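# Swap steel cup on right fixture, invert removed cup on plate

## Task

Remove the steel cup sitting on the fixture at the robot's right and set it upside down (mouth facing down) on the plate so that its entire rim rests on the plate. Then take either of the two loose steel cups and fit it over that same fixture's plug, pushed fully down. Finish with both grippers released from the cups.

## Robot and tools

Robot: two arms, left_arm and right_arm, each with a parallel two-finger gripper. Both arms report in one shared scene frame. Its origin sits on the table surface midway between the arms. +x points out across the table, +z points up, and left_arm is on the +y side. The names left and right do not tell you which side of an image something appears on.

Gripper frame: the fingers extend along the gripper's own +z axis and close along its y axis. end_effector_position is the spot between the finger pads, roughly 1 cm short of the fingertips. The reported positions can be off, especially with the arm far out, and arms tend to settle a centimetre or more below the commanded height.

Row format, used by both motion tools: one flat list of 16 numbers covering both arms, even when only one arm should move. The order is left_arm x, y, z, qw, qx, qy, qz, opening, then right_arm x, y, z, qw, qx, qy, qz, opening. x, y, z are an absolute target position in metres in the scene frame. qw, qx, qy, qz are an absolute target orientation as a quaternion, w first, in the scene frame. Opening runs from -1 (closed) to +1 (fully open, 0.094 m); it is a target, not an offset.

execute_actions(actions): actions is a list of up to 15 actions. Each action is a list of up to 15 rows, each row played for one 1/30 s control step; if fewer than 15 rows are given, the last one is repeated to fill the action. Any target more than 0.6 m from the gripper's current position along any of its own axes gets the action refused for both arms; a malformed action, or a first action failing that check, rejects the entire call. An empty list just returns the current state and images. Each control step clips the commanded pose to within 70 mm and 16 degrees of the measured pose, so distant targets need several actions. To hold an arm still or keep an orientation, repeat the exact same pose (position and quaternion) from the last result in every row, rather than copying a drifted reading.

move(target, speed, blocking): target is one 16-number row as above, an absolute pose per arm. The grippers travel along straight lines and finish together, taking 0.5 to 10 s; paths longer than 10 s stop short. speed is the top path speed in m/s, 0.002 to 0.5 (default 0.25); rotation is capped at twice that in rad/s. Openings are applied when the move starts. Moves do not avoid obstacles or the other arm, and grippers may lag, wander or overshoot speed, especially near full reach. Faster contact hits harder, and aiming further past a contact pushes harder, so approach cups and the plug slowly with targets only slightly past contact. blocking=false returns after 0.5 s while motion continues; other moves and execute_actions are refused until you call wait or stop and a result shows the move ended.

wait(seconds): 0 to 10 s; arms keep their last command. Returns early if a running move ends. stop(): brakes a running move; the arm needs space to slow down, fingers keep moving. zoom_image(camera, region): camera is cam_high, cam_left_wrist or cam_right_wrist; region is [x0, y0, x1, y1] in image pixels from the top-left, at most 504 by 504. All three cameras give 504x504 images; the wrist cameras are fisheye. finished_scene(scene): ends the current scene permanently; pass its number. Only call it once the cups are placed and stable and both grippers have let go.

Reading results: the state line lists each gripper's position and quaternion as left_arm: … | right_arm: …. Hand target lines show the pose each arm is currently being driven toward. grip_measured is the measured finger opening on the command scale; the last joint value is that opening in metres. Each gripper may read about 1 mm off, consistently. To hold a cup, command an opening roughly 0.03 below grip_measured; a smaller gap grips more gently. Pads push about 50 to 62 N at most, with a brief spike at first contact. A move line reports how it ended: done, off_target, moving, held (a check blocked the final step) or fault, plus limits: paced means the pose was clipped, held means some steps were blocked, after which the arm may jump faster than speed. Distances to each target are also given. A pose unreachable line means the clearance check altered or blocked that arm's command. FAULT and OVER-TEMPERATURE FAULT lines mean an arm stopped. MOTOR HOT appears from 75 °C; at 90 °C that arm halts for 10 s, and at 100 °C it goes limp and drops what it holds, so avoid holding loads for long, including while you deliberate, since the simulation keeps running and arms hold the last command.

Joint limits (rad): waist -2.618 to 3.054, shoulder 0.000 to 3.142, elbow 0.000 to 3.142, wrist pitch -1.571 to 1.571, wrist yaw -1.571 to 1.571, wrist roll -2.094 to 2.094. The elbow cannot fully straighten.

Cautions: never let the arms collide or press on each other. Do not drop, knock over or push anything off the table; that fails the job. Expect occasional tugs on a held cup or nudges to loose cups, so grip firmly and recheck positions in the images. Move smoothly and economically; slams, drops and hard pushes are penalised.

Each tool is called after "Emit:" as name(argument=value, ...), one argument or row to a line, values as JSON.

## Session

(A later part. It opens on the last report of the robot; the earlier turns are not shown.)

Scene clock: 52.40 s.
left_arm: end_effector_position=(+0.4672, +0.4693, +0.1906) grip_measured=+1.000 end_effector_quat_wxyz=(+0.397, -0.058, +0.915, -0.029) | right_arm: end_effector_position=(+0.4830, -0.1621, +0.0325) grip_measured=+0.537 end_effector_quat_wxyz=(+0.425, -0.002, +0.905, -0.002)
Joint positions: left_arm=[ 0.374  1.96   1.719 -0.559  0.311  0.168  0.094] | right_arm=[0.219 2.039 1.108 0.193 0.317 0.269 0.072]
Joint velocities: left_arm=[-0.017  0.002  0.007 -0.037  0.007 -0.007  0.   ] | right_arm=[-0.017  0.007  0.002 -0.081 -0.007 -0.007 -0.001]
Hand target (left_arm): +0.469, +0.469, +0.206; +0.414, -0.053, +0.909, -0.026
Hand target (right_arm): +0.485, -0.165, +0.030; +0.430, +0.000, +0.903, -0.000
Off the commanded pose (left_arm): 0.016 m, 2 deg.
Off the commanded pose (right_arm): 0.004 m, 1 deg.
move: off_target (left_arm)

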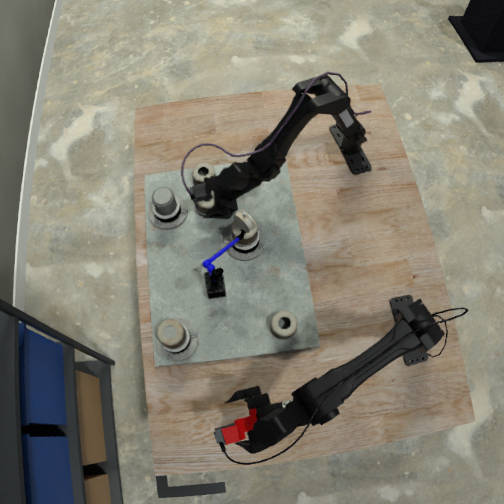

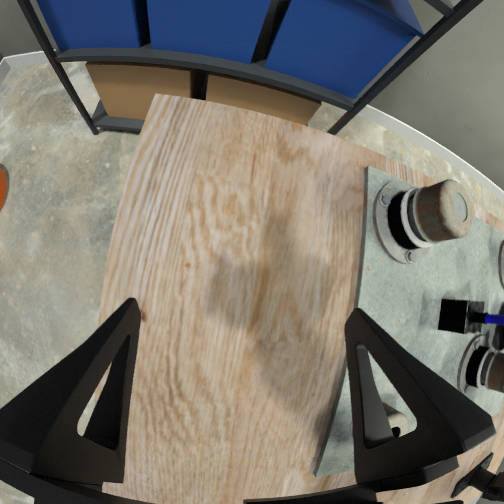

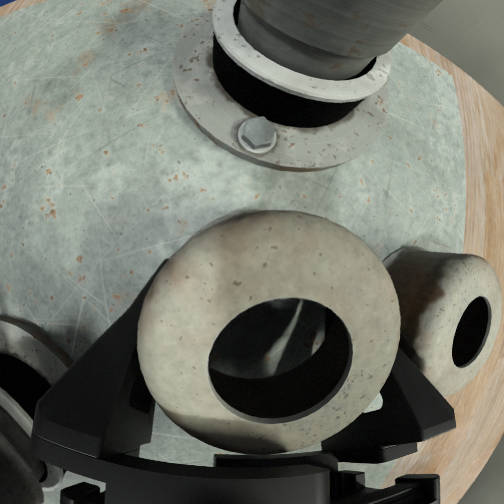

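Emit:
execute_actions(
  actions=[
    [[0.469,0.469,0.206,0.414,-0.053,0.909,-0.026,1, 0.483,-0.162,0.034,0.425,0,0.905,0,0.45]],
    [[0.469,0.469,0.206,0.414,-0.053,0.909,-0.026,1, 0.483,-0.162,0.034,0.425,0,0.905,0,0.7]],
  ],
)

Emit:
move(
  target=[0.469,0.469,0.206,0.414,-0.053,0.909,-0.026,1, 0.47,-0.165,0.14,0.425,0,0.905,0,0.7],
  speed=0.12,
)

Emit:
move(
  target=[0.469,0.469,0.206,0.414,-0.053,0.909,-0.026,1, 0.485,-0.285,0.13,0.395,-0.31,0.852,0.144,1],
)

Scene clock: 60.07 s.
left_arm: end_effector_position=(+0.4672, +0.4693, +0.1906) grip_measured=+1.000 end_effector_quat_wxyz=(+0.397, -0.058, +0.915, -0.029) | right_arm: end_effector_position=(+0.4832, -0.1623, +0.0326) grip_measured=+0.698 end_effector_quat_wxyz=(+0.426, -0.001, +0.905, -0.002)
Joint positions: left_arm=[ 0.374  1.96   1.719 -0.559  0.311  0.168  0.094] | right_arm=[0.219 2.039 1.108 0.195 0.318 0.27  0.08 ]
Joint velocities: left_arm=[-0.012  0.002 -0.007 -0.081 -0.037  0.022  0.   ] | right_arm=[-0.002  0.007 -0.002  0.007 -0.007 -0.066 -0.   ]
Hand target (left_arm): +0.469, +0.469, +0.206; +0.414, -0.053, +0.909, -0.026
Hand target (right_arm): +0.483, -0.162, +0.034; +0.425, -0.000, +0.905, +0.000
Off the commanded pose (left_arm): 0.016 m, 2 deg.
Off the commanded pose (right_arm): 0.001 m, 0 deg.

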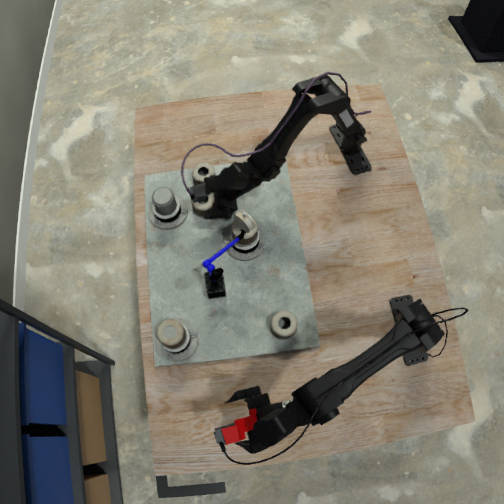

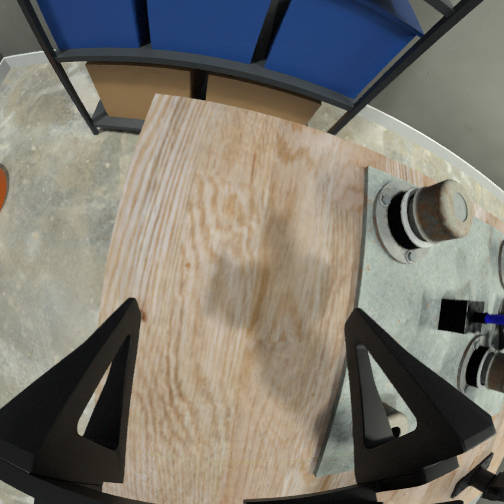

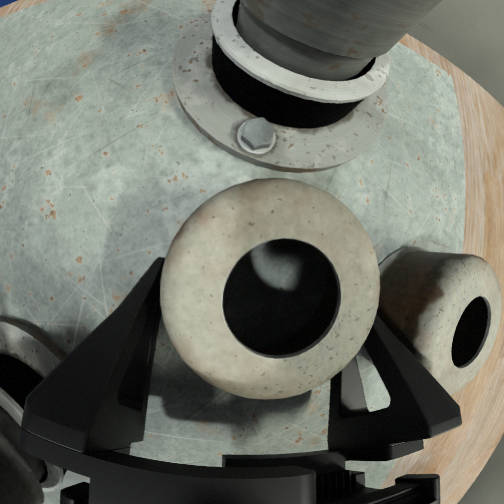

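Scene clock: 61.63 s.
left_arm: end_effector_position=(+0.4672, +0.4693, +0.1906) grip_measured=+1.000 end_effector_quat_wxyz=(+0.397, -0.058, +0.915, -0.029) | right_arm: end_effector_position=(+0.4682, -0.1689, +0.1259) grip_measured=+0.698 end_effector_quat_wxyz=(+0.417, -0.003, +0.909, -0.006)
Joint positions: left_arm=[ 0.374  1.96   1.719 -0.559  0.311  0.168  0.094] | right_arm=[ 0.219  1.811  1.228 -0.173  0.318  0.27   0.08 ]
Joint velocities: left_arm=[ 0.012  0.002 -0.007  0.022  0.022 -0.022  0.   ] | right_arm=[-0.027 -0.002 -0.007 -0.037  0.081 -0.007  0.   ]
Hand target (left_arm): +0.469, +0.469, +0.206; +0.414, -0.053, +0.909, -0.026
Hand target (right_arm): +0.469, -0.165, +0.140; +0.425, -0.000, +0.905, +0.000
Off the commanded pose (left_arm): 0.016 m, 2 deg.
Off the commanded pose (right_arm): 0.015 m, 1 deg.
move: off_target (left_arm, right_arm)

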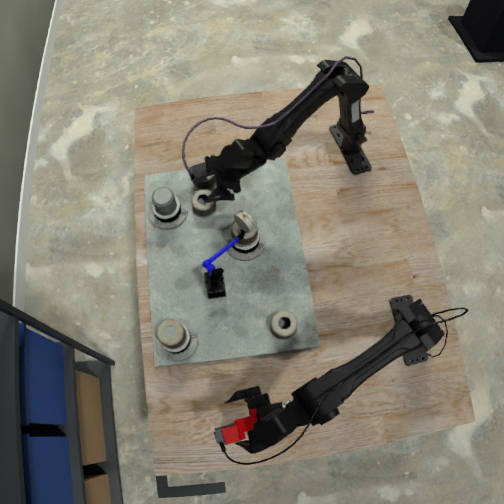

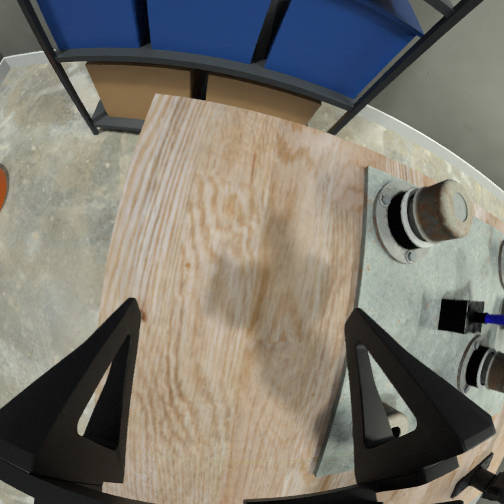

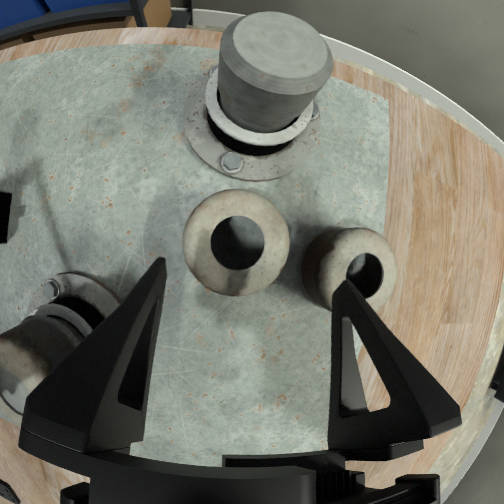

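Scene clock: 63.77 s.
left_arm: end_effector_position=(+0.4672, +0.4693, +0.1906) grip_measured=+1.000 end_effector_quat_wxyz=(+0.397, -0.058, +0.915, -0.029) | right_arm: end_effector_position=(+0.4823, -0.2890, +0.1239) grip_measured=+1.000 end_effector_quat_wxyz=(+0.394, -0.305, +0.857, +0.131)
Joint positions: left_arm=[ 0.374  1.96   1.719 -0.559  0.311  0.168  0.094] | right_arm=[-0.338  1.885  1.347 -0.358 -0.576 -0.619  0.094]
Joint velocities: left_arm=[ 0.022 -0.002 -0.007  0.007 -0.007  0.022  0.   ] | right_arm=[-0.002  0.002  0.002  0.022 -0.066 -0.007  0.   ]
Hand target (left_arm): +0.469, +0.469, +0.206; +0.414, -0.053, +0.909, -0.026
Hand target (right_arm): +0.484, -0.286, +0.129; +0.395, -0.312, +0.853, +0.141
Off the commanded pose (left_arm): 0.016 m, 2 deg.
Off the commanded pose (right_arm): 0.008 m, 2 deg.
move: off_target (left_arm)

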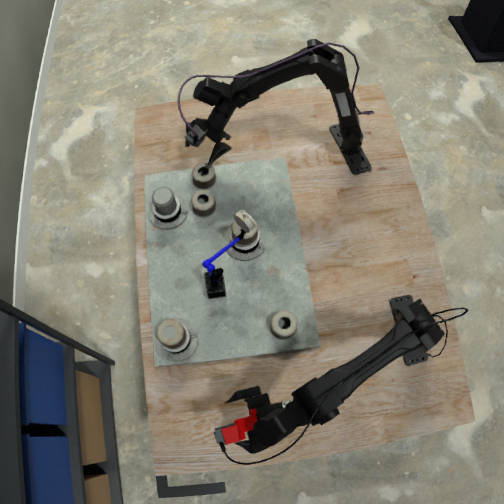

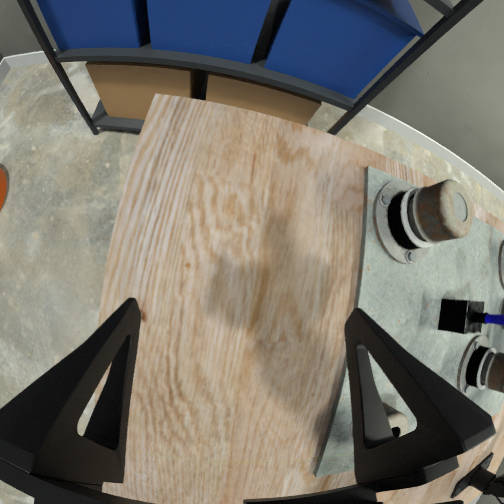

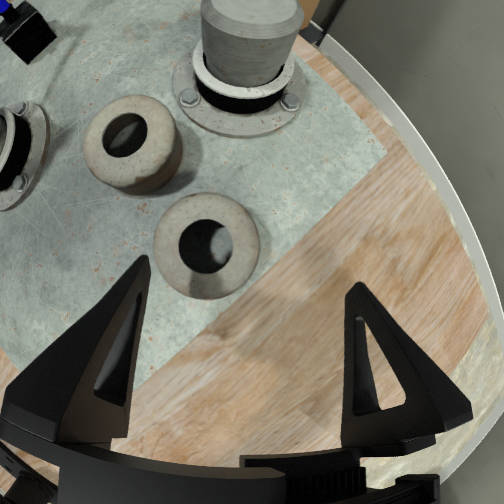

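Emit:
move(
  target=[0.469,0.469,0.206,0.414,-0.053,0.909,-0.026,1, 0.495,-0.275,0.11,0.345,-0.52,0.743,0.241,1],
  speed=0.1,
)

Scene clock: 71.60 s.
left_arm: end_effector_position=(+0.4672, +0.4693, +0.1906) grip_measured=+1.000 end_effector_quat_wxyz=(+0.397, -0.058, +0.915, -0.029) | right_arm: end_effector_position=(+0.4944, -0.2743, +0.1025) grip_measured=+1.000 end_effector_quat_wxyz=(+0.338, -0.524, +0.747, +0.231)
Joint positions: left_arm=[ 0.374  1.96   1.719 -0.559  0.311  0.168  0.094] | right_arm=[-0.374  2.302  1.962 -1.03  -0.825 -1.313  0.094]
Joint velocities: left_arm=[-0.007  0.002 -0.012  0.037 -0.066  0.022  0.   ] | right_arm=[ 0.007  0.007  0.017 -0.051 -0.007 -0.051  0.   ]
Hand target (left_arm): +0.469, +0.469, +0.206; +0.414, -0.053, +0.909, -0.026
Hand target (right_arm): +0.495, -0.275, +0.109; +0.345, -0.521, +0.742, +0.241
Off the commanded pose (left_arm): 0.016 m, 2 deg.
Off the commanded pose (right_arm): 0.008 m, 2 deg.
move: off_target (left_arm)

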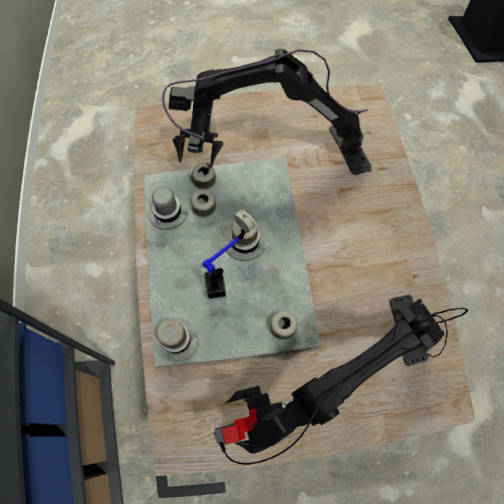

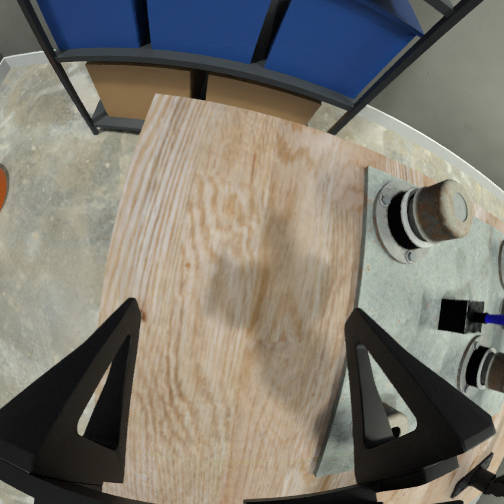

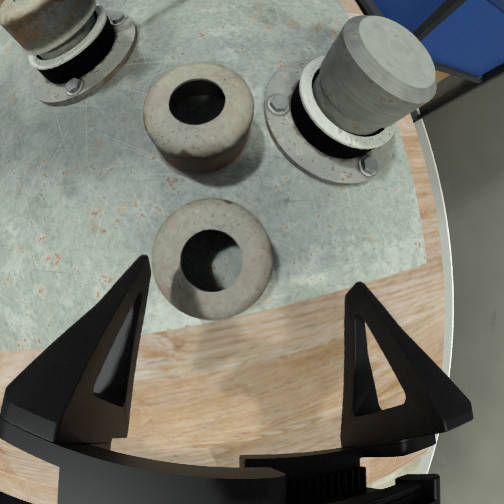

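Emit:
move(
  target=[0.469,0.469,0.206,0.414,-0.053,0.909,-0.026,1, 0.48,-0.255,0.075,0.345,-0.52,0.743,0.241,1],
  speed=0.06,
)

Scene clock: 75.17 s.
left_arm: end_effector_position=(+0.4672, +0.4693, +0.1906) grip_measured=+1.000 end_effector_quat_wxyz=(+0.397, -0.058, +0.915, -0.029) | right_arm: end_effector_position=(+0.4807, -0.2601, +0.0640) grip_measured=+1.000 end_effector_quat_wxyz=(+0.333, -0.520, +0.750, +0.239)
Joint positions: left_arm=[ 0.374  1.96   1.719 -0.559  0.311  0.168  0.094] | right_arm=[-0.349  2.274  1.758 -0.847 -0.825 -1.274  0.094]
Joint velocities: left_arm=[ 0.002 -0.012 -0.027  0.051  0.007  0.022  0.   ] | right_arm=[-0.012 -0.012  0.012 -0.022 -0.022  0.051  0.   ]
Hand target (left_arm): +0.469, +0.469, +0.206; +0.414, -0.053, +0.909, -0.026
Hand target (right_arm): +0.480, -0.255, +0.075; +0.345, -0.520, +0.743, +0.241
Off the commanded pose (left_arm): 0.016 m, 2 deg.
Off the commanded pose (right_arm): 0.012 m, 2 deg.
move: off_target (left_arm, right_arm)

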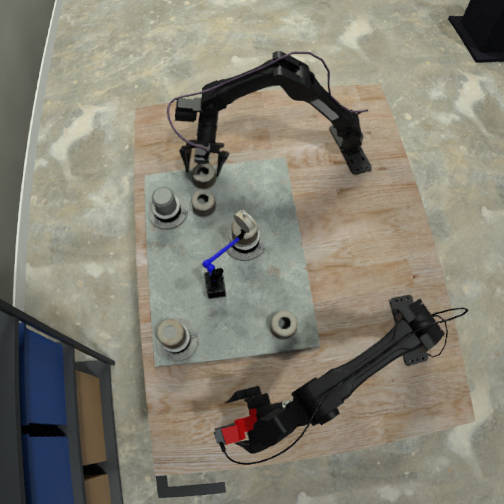

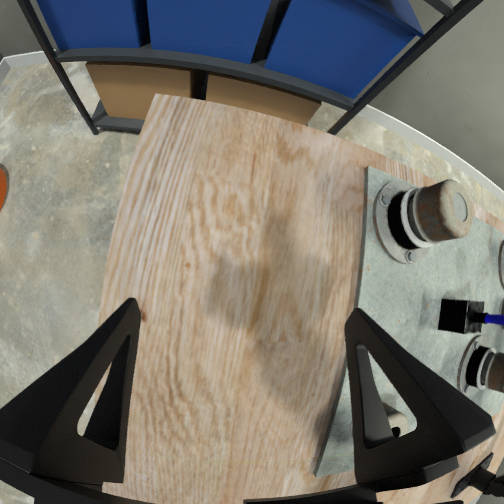

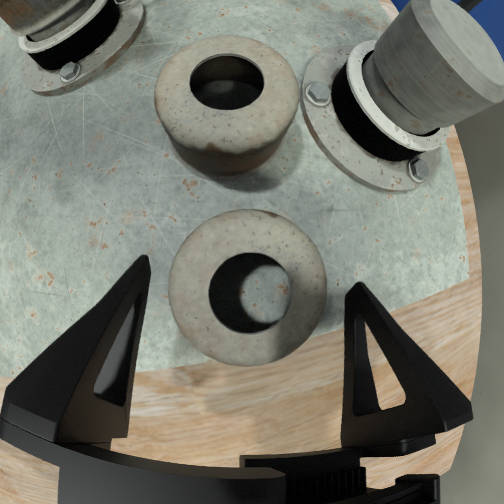

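Centered. Forward-down.

Emit:
move(
  target=[0.469,0.469,0.206,0.414,-0.053,0.909,-0.026,1, 0.486,-0.243,0.038,0.35,-0.52,0.741,0.245,1],
  speed=0.04,
)

Emit:
move(
  target=[0.469,0.469,0.206,0.414,-0.053,0.909,-0.026,1, 0.486,-0.243,0.038,0.35,-0.52,0.741,0.245,0.1],
)

Emit:
move(
  target=[0.469,0.469,0.206,0.414,-0.053,0.909,-0.026,1, 0.50,-0.235,0.20,0.36,-0.52,0.735,0.25,0.1],
  speed=0.12,
)

Emit:
move(
  target=[0.469,0.469,0.206,0.414,-0.053,0.909,-0.026,1, 0.60,-0.168,0.20,0.44,0,0.898,0,0.1],
  speed=0.1,
)

Scene clock: 81.33 s.
left_arm: end_effector_position=(+0.4672, +0.4693, +0.1906) grip_measured=+1.000 end_effector_quat_wxyz=(+0.397, -0.058, +0.915, -0.029) | right_arm: end_effector_position=(+0.4889, -0.2499, +0.0400) grip_measured=+1.000 end_effector_quat_wxyz=(+0.346, -0.523, +0.744, +0.230)
Joint positions: left_arm=[ 0.374  1.96   1.719 -0.559  0.311  0.168  0.094] | right_arm=[-0.325  2.302  1.695 -0.695 -0.824 -1.236  0.094]
Joint velocities: left_arm=[-0.017  0.002 -0.007  0.051 -0.037 -0.051  0.   ] | right_arm=[0.002 0.002 0.007 0.037 0.022 0.007 0.   ]
Hand target (left_arm): +0.469, +0.469, +0.206; +0.414, -0.053, +0.909, -0.026
Hand target (right_arm): +0.486, -0.243, +0.038; +0.350, -0.519, +0.740, +0.245
Off the commanded pose (left_arm): 0.016 m, 2 deg.
Off the commanded pose (right_arm): 0.008 m, 2 deg.
move: off_target (left_arm)

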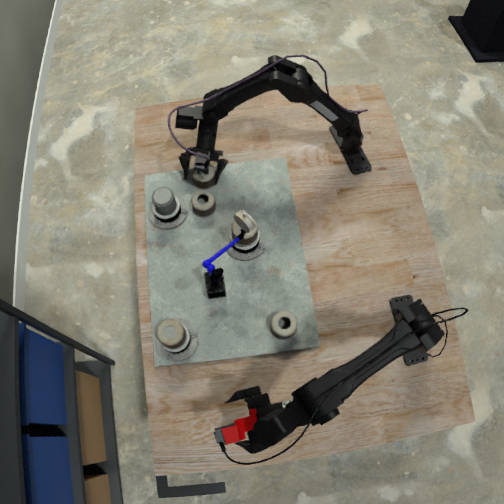

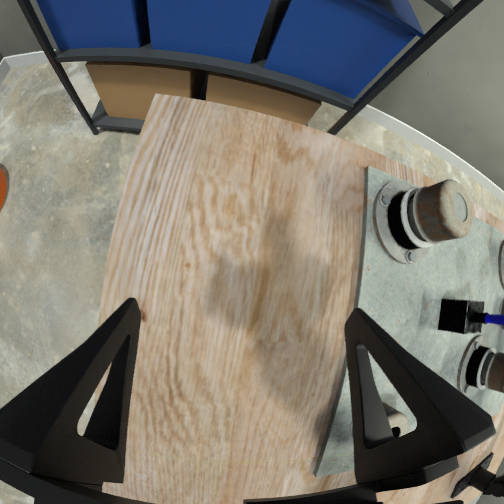

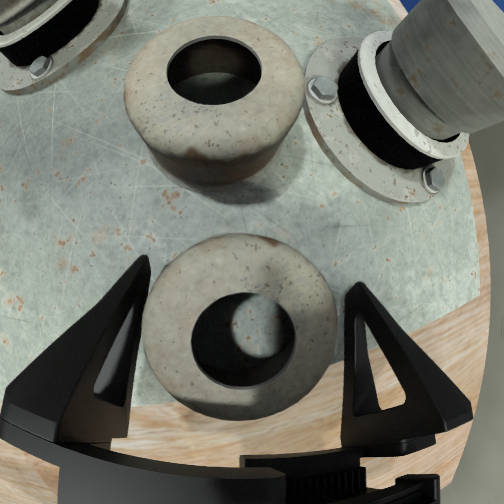

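Scene clock: 82.03 s.
left_arm: end_effector_position=(+0.4672, +0.4693, +0.1906) grip_measured=+1.000 end_effector_quat_wxyz=(+0.397, -0.058, +0.915, -0.029) | right_arm: end_effector_position=(+0.4890, -0.2505, +0.0395) grip_measured=+0.472 end_effector_quat_wxyz=(+0.344, -0.522, +0.746, +0.229)
Joint positions: left_arm=[ 0.374  1.96   1.719 -0.559  0.311  0.168  0.094] | right_arm=[-0.325  2.302  1.695 -0.695 -0.819 -1.234  0.069]
Joint velocities: left_arm=[-0.017 -0.007  0.007 -0.051  0.022  0.007  0.   ] | right_arm=[ 0.022  0.002  0.012 -0.007  0.022  0.007  0.   ]
Hand target (left_arm): +0.469, +0.469, +0.206; +0.414, -0.053, +0.909, -0.026
Hand target (right_arm): +0.486, -0.243, +0.038; +0.349, -0.520, +0.740, +0.245
Off the commanded pose (left_arm): 0.016 m, 2 deg.
Off the commanded pose (right_arm): 0.008 m, 2 deg.
move: off_target (left_arm)

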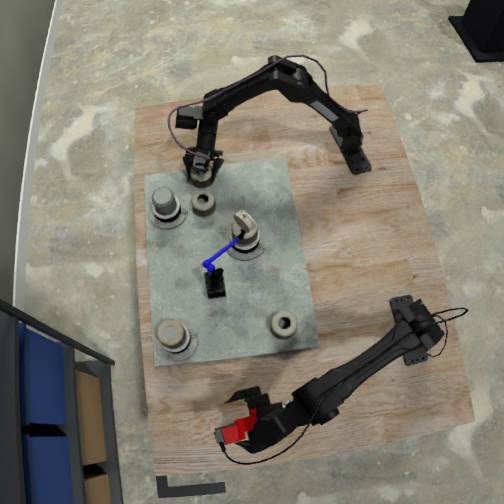

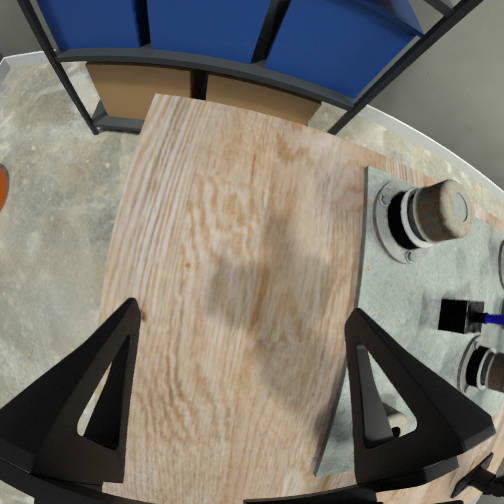

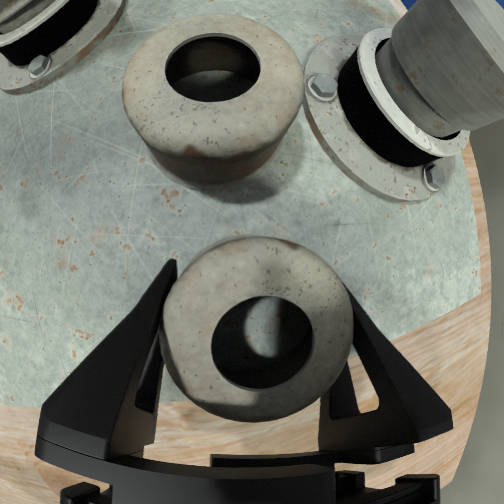

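Scene clock: 84.17 s.
left_arm: end_effector_position=(+0.4672, +0.4693, +0.1906) grip_measured=+1.000 end_effector_quat_wxyz=(+0.397, -0.058, +0.915, -0.029) | right_arm: end_effector_position=(+0.4988, -0.2445, +0.1779) grip_measured=+0.472 end_effector_quat_wxyz=(+0.338, -0.513, +0.752, +0.239)
Joint positions: left_arm=[ 0.374  1.96   1.719 -0.559  0.311  0.168  0.094] | right_arm=[-0.311  2.297  2.244 -1.251 -0.82  -1.196  0.069]
Joint velocities: left_arm=[-0.007  0.002 -0.007  0.007 -0.007  0.037  0.   ] | right_arm=[-0.012  0.002 -0.017  0.022  0.037 -0.037 -0.   ]
Hand target (left_arm): +0.469, +0.469, +0.206; +0.414, -0.053, +0.909, -0.026
Hand target (right_arm): +0.498, -0.235, +0.200; +0.360, -0.519, +0.734, +0.249
Off the commanded pose (left_arm): 0.016 m, 2 deg.
Off the commanded pose (right_arm): 0.024 m, 4 deg.
move: off_target (left_arm, right_arm)

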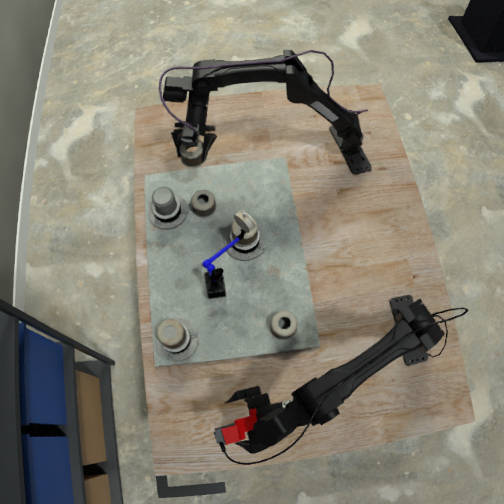

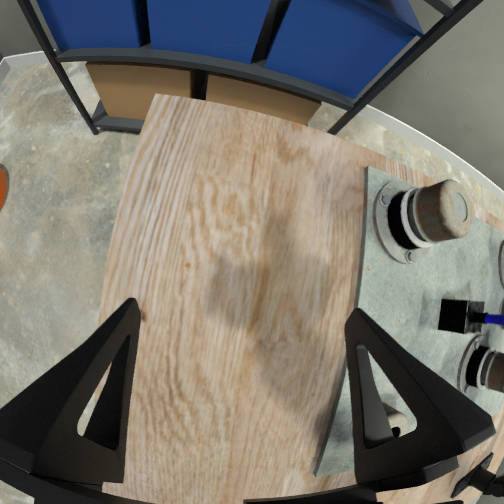

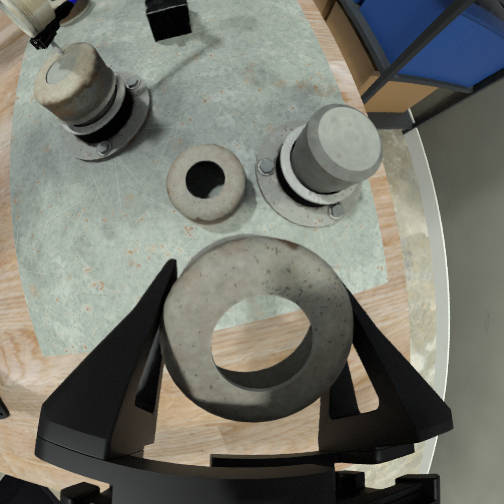

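Scene clock: 90.67 s.
left_arm: end_effector_position=(+0.4672, +0.4693, +0.1906) grip_measured=+1.000 end_effector_quat_wxyz=(+0.397, -0.058, +0.915, -0.029) | right_arm: end_effector_position=(+0.5927, -0.1713, +0.1764) grip_measured=+0.472 end_effector_quat_wxyz=(+0.409, -0.007, +0.912, -0.001)
Joint positions: left_arm=[ 0.374  1.96   1.719 -0.559  0.311  0.168  0.094] | right_arm=[ 0.106  2.249  2.082 -0.583  0.219  0.19   0.069]
Joint velocities: left_arm=[-0.027 -0.002  0.012 -0.022 -0.081  0.007  0.   ] | right_arm=[-0.012  0.002 -0.002  0.007 -0.066  0.081 -0.001]
Hand target (left_arm): +0.469, +0.469, +0.206; +0.414, -0.053, +0.909, -0.026
Hand target (right_arm): +0.599, -0.170, +0.203; +0.439, +0.004, +0.898, +0.002
Off the commanded pose (left_arm): 0.016 m, 2 deg.
Off the commanded pose (right_arm): 0.025 m, 4 deg.
move: off_target (left_arm, right_arm)

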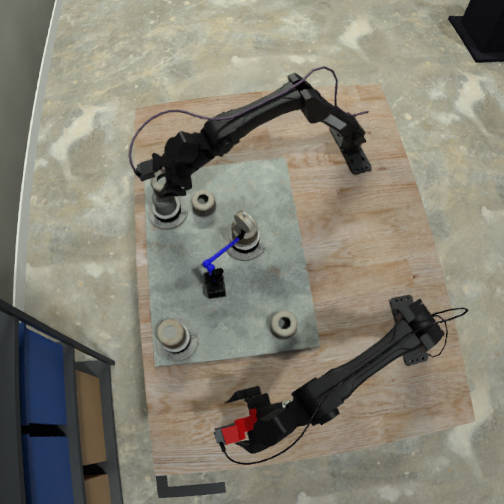

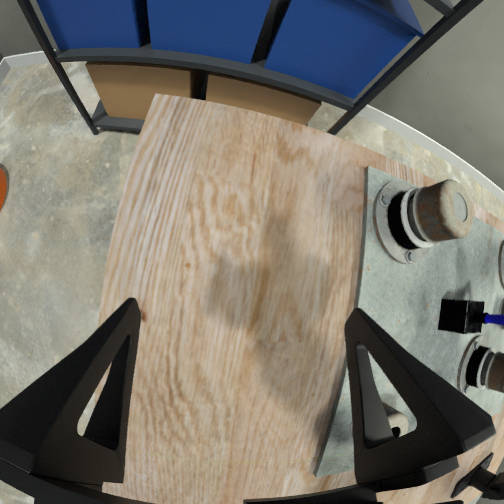

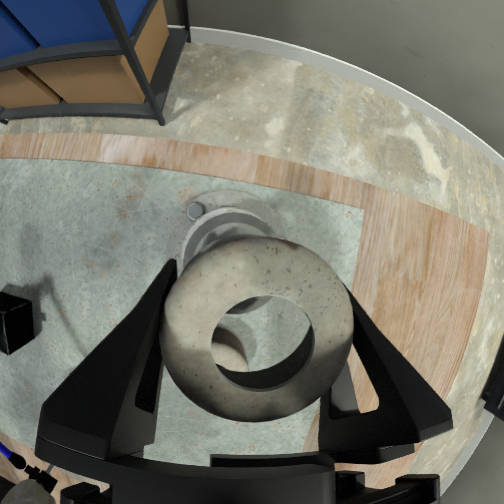

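Emit:
move(
  target=[0.469,0.469,0.206,0.414,-0.053,0.909,-0.026,1, 0.622,-0.16,0.165,0.44,0,0.898,0,0.1],
  speed=0.04,
)

Scene clock: 95.00 s.
left_arm: end_effector_position=(+0.4672, +0.4693, +0.1906) grip_measured=+1.000 end_effector_quat_wxyz=(+0.397, -0.058, +0.915, -0.029) | right_arm: end_effector_position=(+0.6102, -0.1651, +0.1355) grip_measured=+0.472 end_effector_quat_wxyz=(+0.402, -0.008, +0.916, -0.005)
Joint positions: left_arm=[ 0.374  1.96   1.719 -0.559  0.311  0.168  0.094] | right_arm=[ 0.109  2.355  2.113 -0.525  0.225  0.191  0.069]
Joint velocities: left_arm=[-0.012 -0.007  0.022 -0.007  0.007  0.007  0.   ] | right_arm=[ 0.007  0.007 -0.002 -0.007 -0.007  0.022  0.   ]
Hand target (left_arm): +0.469, +0.469, +0.206; +0.414, -0.053, +0.909, -0.026
Hand target (right_arm): +0.620, -0.161, +0.166; +0.440, +0.001, +0.898, +0.000
Off the commanded pose (left_arm): 0.016 m, 2 deg.
Off the commanded pose (right_arm): 0.032 m, 5 deg.
move: off_target (left_arm, right_arm)

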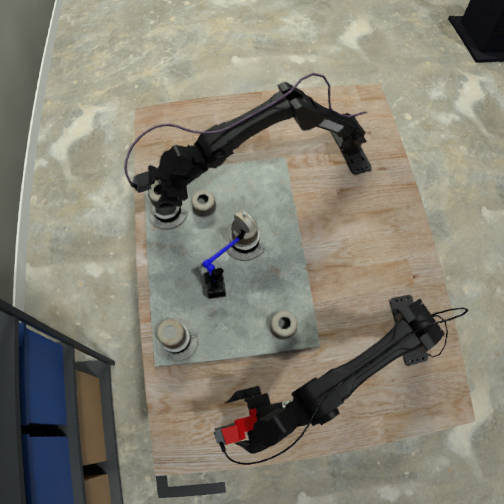

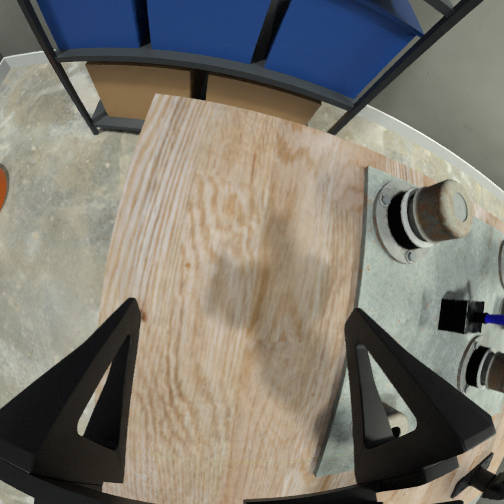

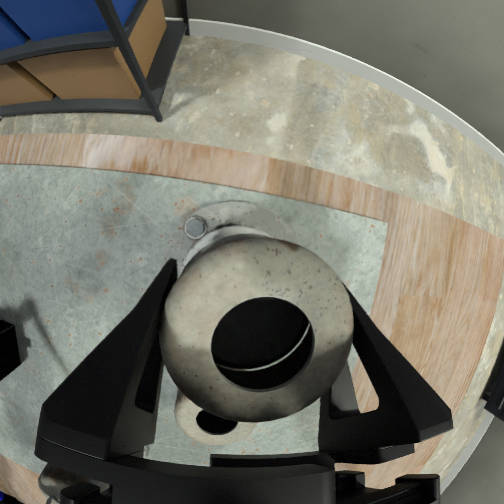

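Looks engaged. Down.

Emit:
move(
  target=[0.469,0.469,0.206,0.414,-0.053,0.909,-0.026,1, 0.618,-0.163,0.12,0.44,0,0.898,0,0.1],
  speed=0.03,
)

Emit:
move(
  target=[0.469,0.469,0.206,0.414,-0.053,0.909,-0.026,1, 0.613,-0.164,0.06,0.416,-0.119,0.899,0.055,0.1],
  speed=0.03,
)

Scene clock: 100.20 s.
left_arm: end_effector_position=(+0.4672, +0.4693, +0.1906) grip_measured=+1.000 end_effector_quat_wxyz=(+0.397, -0.058, +0.915, -0.029) | right_arm: end_effector_position=(+0.6105, -0.1654, +0.1220) grip_measured=+0.471 end_effector_quat_wxyz=(+0.420, -0.005, +0.907, -0.004)
Joint positions: left_arm=[ 0.374  1.96   1.719 -0.559  0.311  0.168  0.094] | right_arm=[ 0.111  2.329  1.985 -0.383  0.234  0.189  0.069]
Joint velocities: left_arm=[ 0.032  0.002  0.002 -0.095  0.022  0.022  0.   ] | right_arm=[-0.007 -0.007 -0.017  0.007 -0.037 -0.022 -0.   ]
Hand target (left_arm): +0.469, +0.469, +0.206; +0.414, -0.053, +0.909, -0.026
Hand target (right_arm): +0.618, -0.163, +0.120; +0.439, +0.001, +0.899, -0.000
Off the commanded pose (left_arm): 0.016 m, 2 deg.
Off the commanded pose (right_arm): 0.008 m, 3 deg.
move: off_target (left_arm, right_arm)

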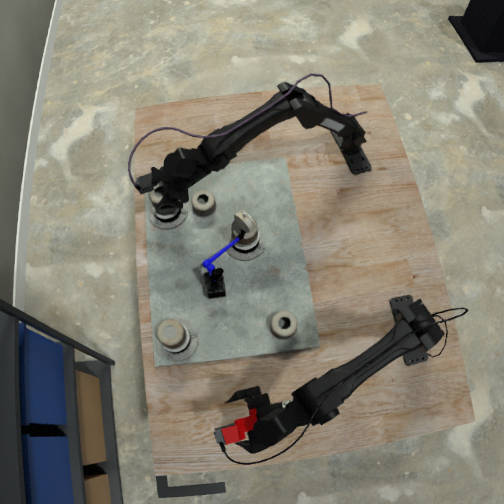

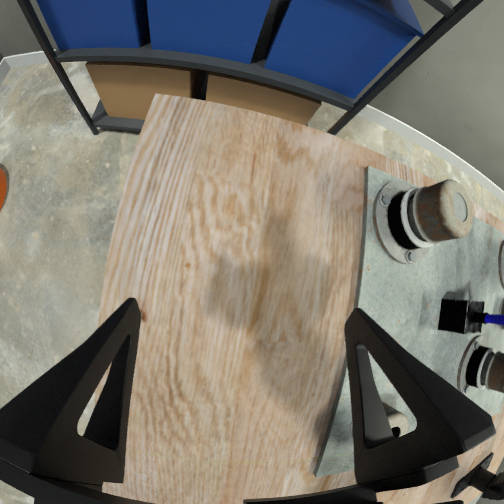

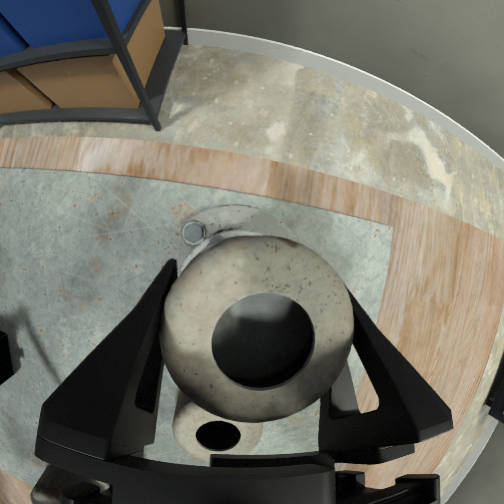

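Scene clock: 104.70 s.
left_arm: end_effector_position=(+0.4672, +0.4693, +0.1906) grip_measured=+1.000 end_effector_quat_wxyz=(+0.397, -0.058, +0.915, -0.029) | right_arm: end_effector_position=(+0.6104, -0.1626, +0.0962) grip_measured=+0.472 end_effector_quat_wxyz=(+0.427, -0.104, +0.896, +0.053)
Joint positions: left_arm=[ 0.374  1.96   1.719 -0.559  0.311  0.168  0.094] | right_arm=[ 0.051  2.312  1.829 -0.197  0.006  0.012  0.069]
Joint velocities: left_arm=[-0.017 -0.002 -0.002 -0.051  0.007 -0.007  0.   ] | right_arm=[-0.002 -0.007 -0.007  0.037 -0.022 -0.066  0.001]
Hand target (left_arm): +0.469, +0.469, +0.206; +0.414, -0.053, +0.909, -0.026
Hand target (right_arm): +0.611, -0.165, +0.061; +0.415, -0.119, +0.900, +0.055
Off the commanded pose (left_arm): 0.016 m, 2 deg.
Off the commanded pose (right_arm): 0.036 m, 2 deg.
move: off_target (left_arm, right_arm)

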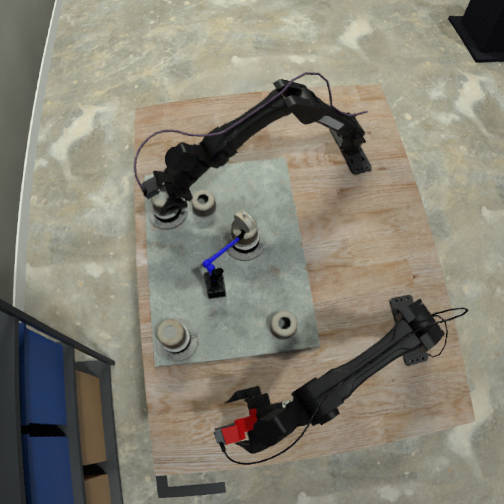

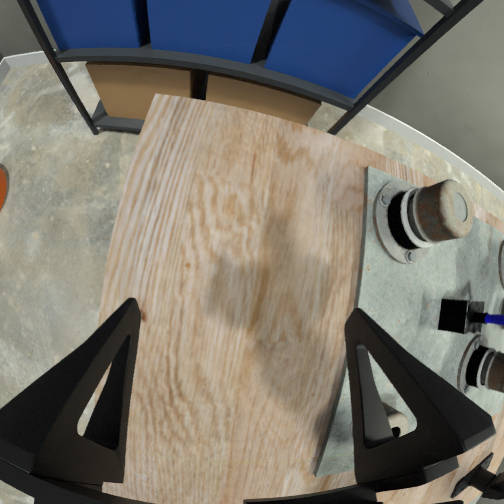

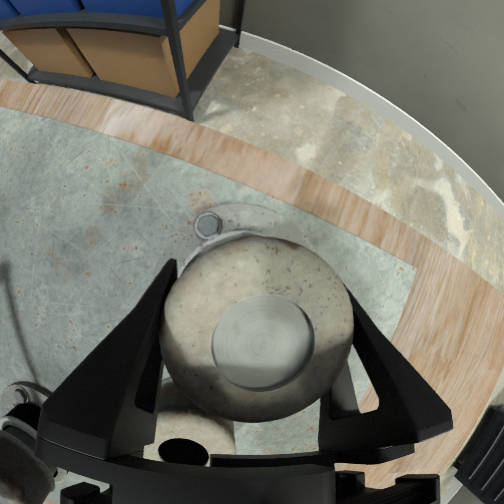

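Emit:
move(
  target=[0.469,0.469,0.206,0.414,-0.053,0.909,-0.026,1, 0.611,-0.163,0.05,0.395,-0.31,0.852,0.144,0.1],
  speed=0.04,
)

Scene clock: 114.00 s.
left_arm: end_effector_position=(+0.4672, +0.4693, +0.1906) grip_measured=+1.000 end_effector_quat_wxyz=(+0.397, -0.058, +0.915, -0.029) | right_arm: end_effector_position=(+0.6078, -0.1576, +0.0962) grip_measured=+0.472 end_effector_quat_wxyz=(+0.426, -0.311, +0.836, +0.153)
Joint positions: left_arm=[ 0.374  1.96   1.719 -0.559  0.311  0.168  0.094] | right_arm=[-0.064  2.372  1.913 -0.255 -0.449 -0.372  0.069]
Joint velocities: left_arm=[ 0.002  0.007  0.007 -0.022 -0.095 -0.022  0.   ] | right_arm=[ 0.012  0.002  0.007 -0.007 -0.037 -0.066 -0.   ]
Hand target (left_arm): +0.469, +0.469, +0.206; +0.414, -0.053, +0.909, -0.026
Hand target (right_arm): +0.608, -0.164, +0.050; +0.396, -0.311, +0.852, +0.144
Off the commanded pose (left_arm): 0.016 m, 2 deg.
Off the commanded pose (right_arm): 0.047 m, 4 deg.
move: off_target (left_arm, right_arm)

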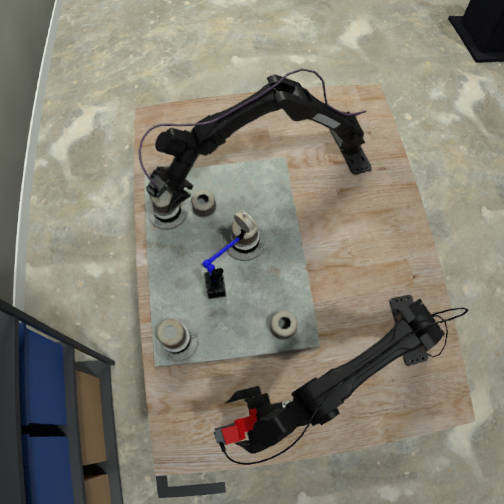

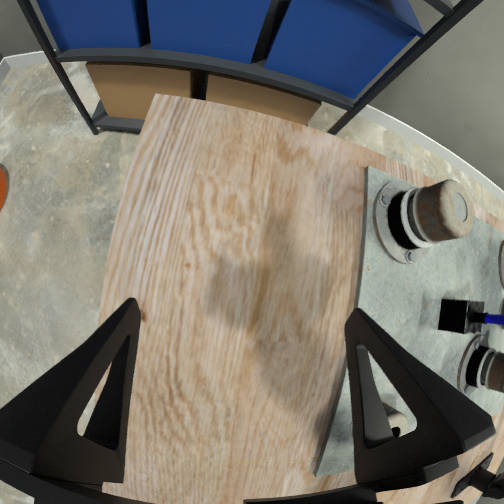

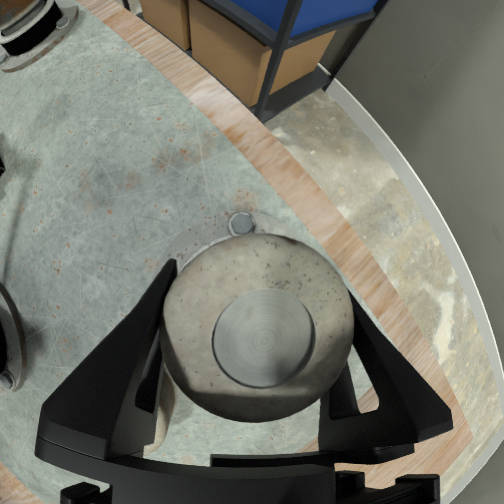

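Emit:
execute_actions(
  actions=[
    [[0.469,0.469,0.206,0.414,-0.053,0.909,-0.026,1, 0.608,-0.158,0.096,0.426,-0.311,0.836,0.153,0.35]],
    [[0.469,0.469,0.206,0.414,-0.053,0.909,-0.026,1, 0.608,-0.158,0.096,0.426,-0.311,0.836,0.153,1]],
  ],
)

Emit:
move(
  target=[0.469,0.469,0.206,0.414,-0.053,0.909,-0.026,1, 0.56,-0.20,0.20,0.426,-0.311,0.836,0.153,1],
  speed=0.15,
)

Scene clock: 125.73 s.
left_arm: end_effector_position=(+0.4672, +0.4693, +0.1906) grip_measured=+1.000 end_effector_quat_wxyz=(+0.397, -0.058, +0.915, -0.029) | right_arm: end_effector_position=(+0.6080, -0.1575, +0.0969) grip_measured=+1.000 end_effector_quat_wxyz=(+0.427, -0.312, +0.835, +0.153)
Joint positions: left_arm=[ 0.374  1.96   1.719 -0.559  0.311  0.168  0.094] | right_arm=[-0.064  2.372  1.913 -0.254 -0.451 -0.374  0.094]
Joint velocities: left_arm=[-0.007 -0.012 -0.007  0.037  0.022 -0.007  0.   ] | right_arm=[-0.012 -0.007 -0.007  0.007 -0.081 -0.037  0.   ]
Hand target (left_arm): +0.469, +0.469, +0.206; +0.414, -0.053, +0.909, -0.026
Hand target (right_arm): +0.608, -0.158, +0.096; +0.426, -0.311, +0.836, +0.153
Off the commanded pose (left_arm): 0.016 m, 2 deg.
Off the commanded pose (right_arm): 0.001 m, 0 deg.

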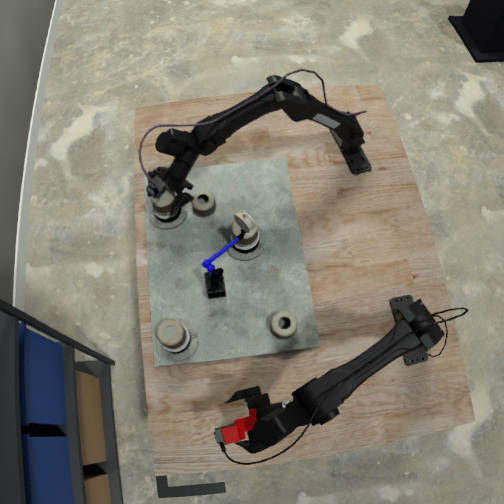

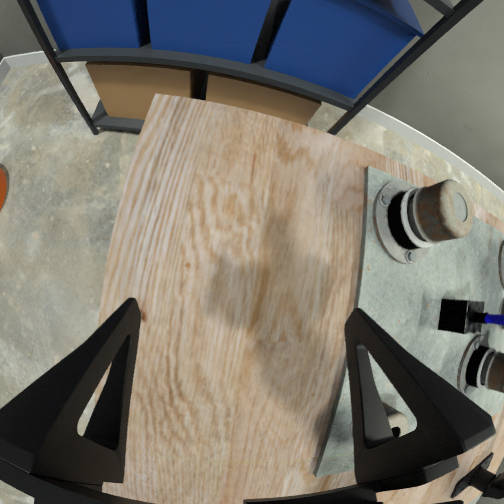

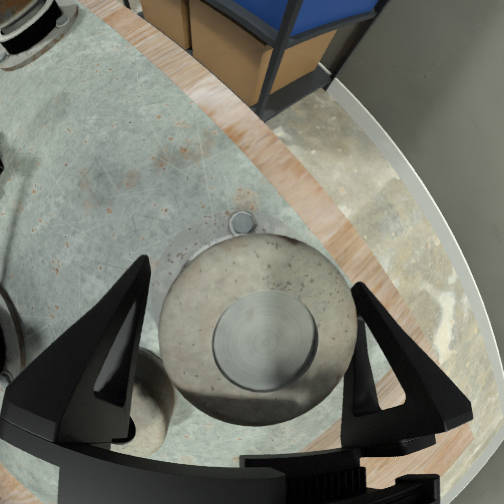

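Scene clock: 127.13 s.
left_arm: end_effector_position=(+0.4672, +0.4693, +0.1906) grip_measured=+1.000 end_effector_quat_wxyz=(+0.397, -0.058, +0.915, -0.029) | right_arm: end_effector_position=(+0.5651, -0.1998, +0.1942) grip_measured=+1.000 end_effector_quat_wxyz=(+0.429, -0.307, +0.837, +0.145)
Joint positions: left_arm=[ 0.374  1.96   1.719 -0.559  0.311  0.168  0.094] | right_arm=[-0.137  2.112  1.878 -0.498 -0.487 -0.423  0.094]
Joint velocities: left_arm=[ 0.012  0.007  0.012 -0.007 -0.051 -0.022  0.   ] | right_arm=[-0.022 -0.007 -0.017 -0.051 -0.037  0.007  0.   ]
Hand target (left_arm): +0.469, +0.469, +0.206; +0.414, -0.053, +0.909, -0.026
Hand target (right_arm): +0.559, -0.200, +0.200; +0.426, -0.311, +0.836, +0.153
Off the commanded pose (left_arm): 0.016 m, 2 deg.
Off the commanded pose (right_arm): 0.008 m, 1 deg.
move: off_target (left_arm)

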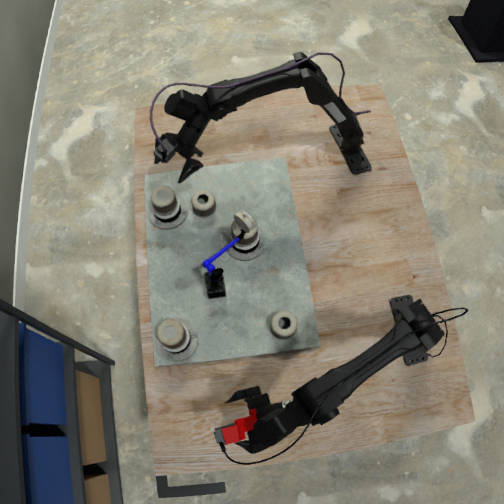

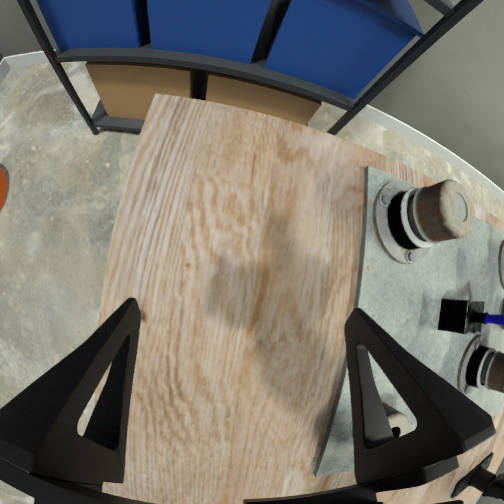

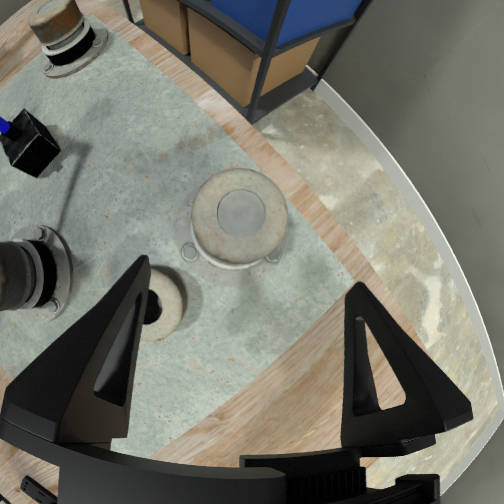

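Emit:
finished_scene(
  scene=2,
)

The scene is finished: the task was done.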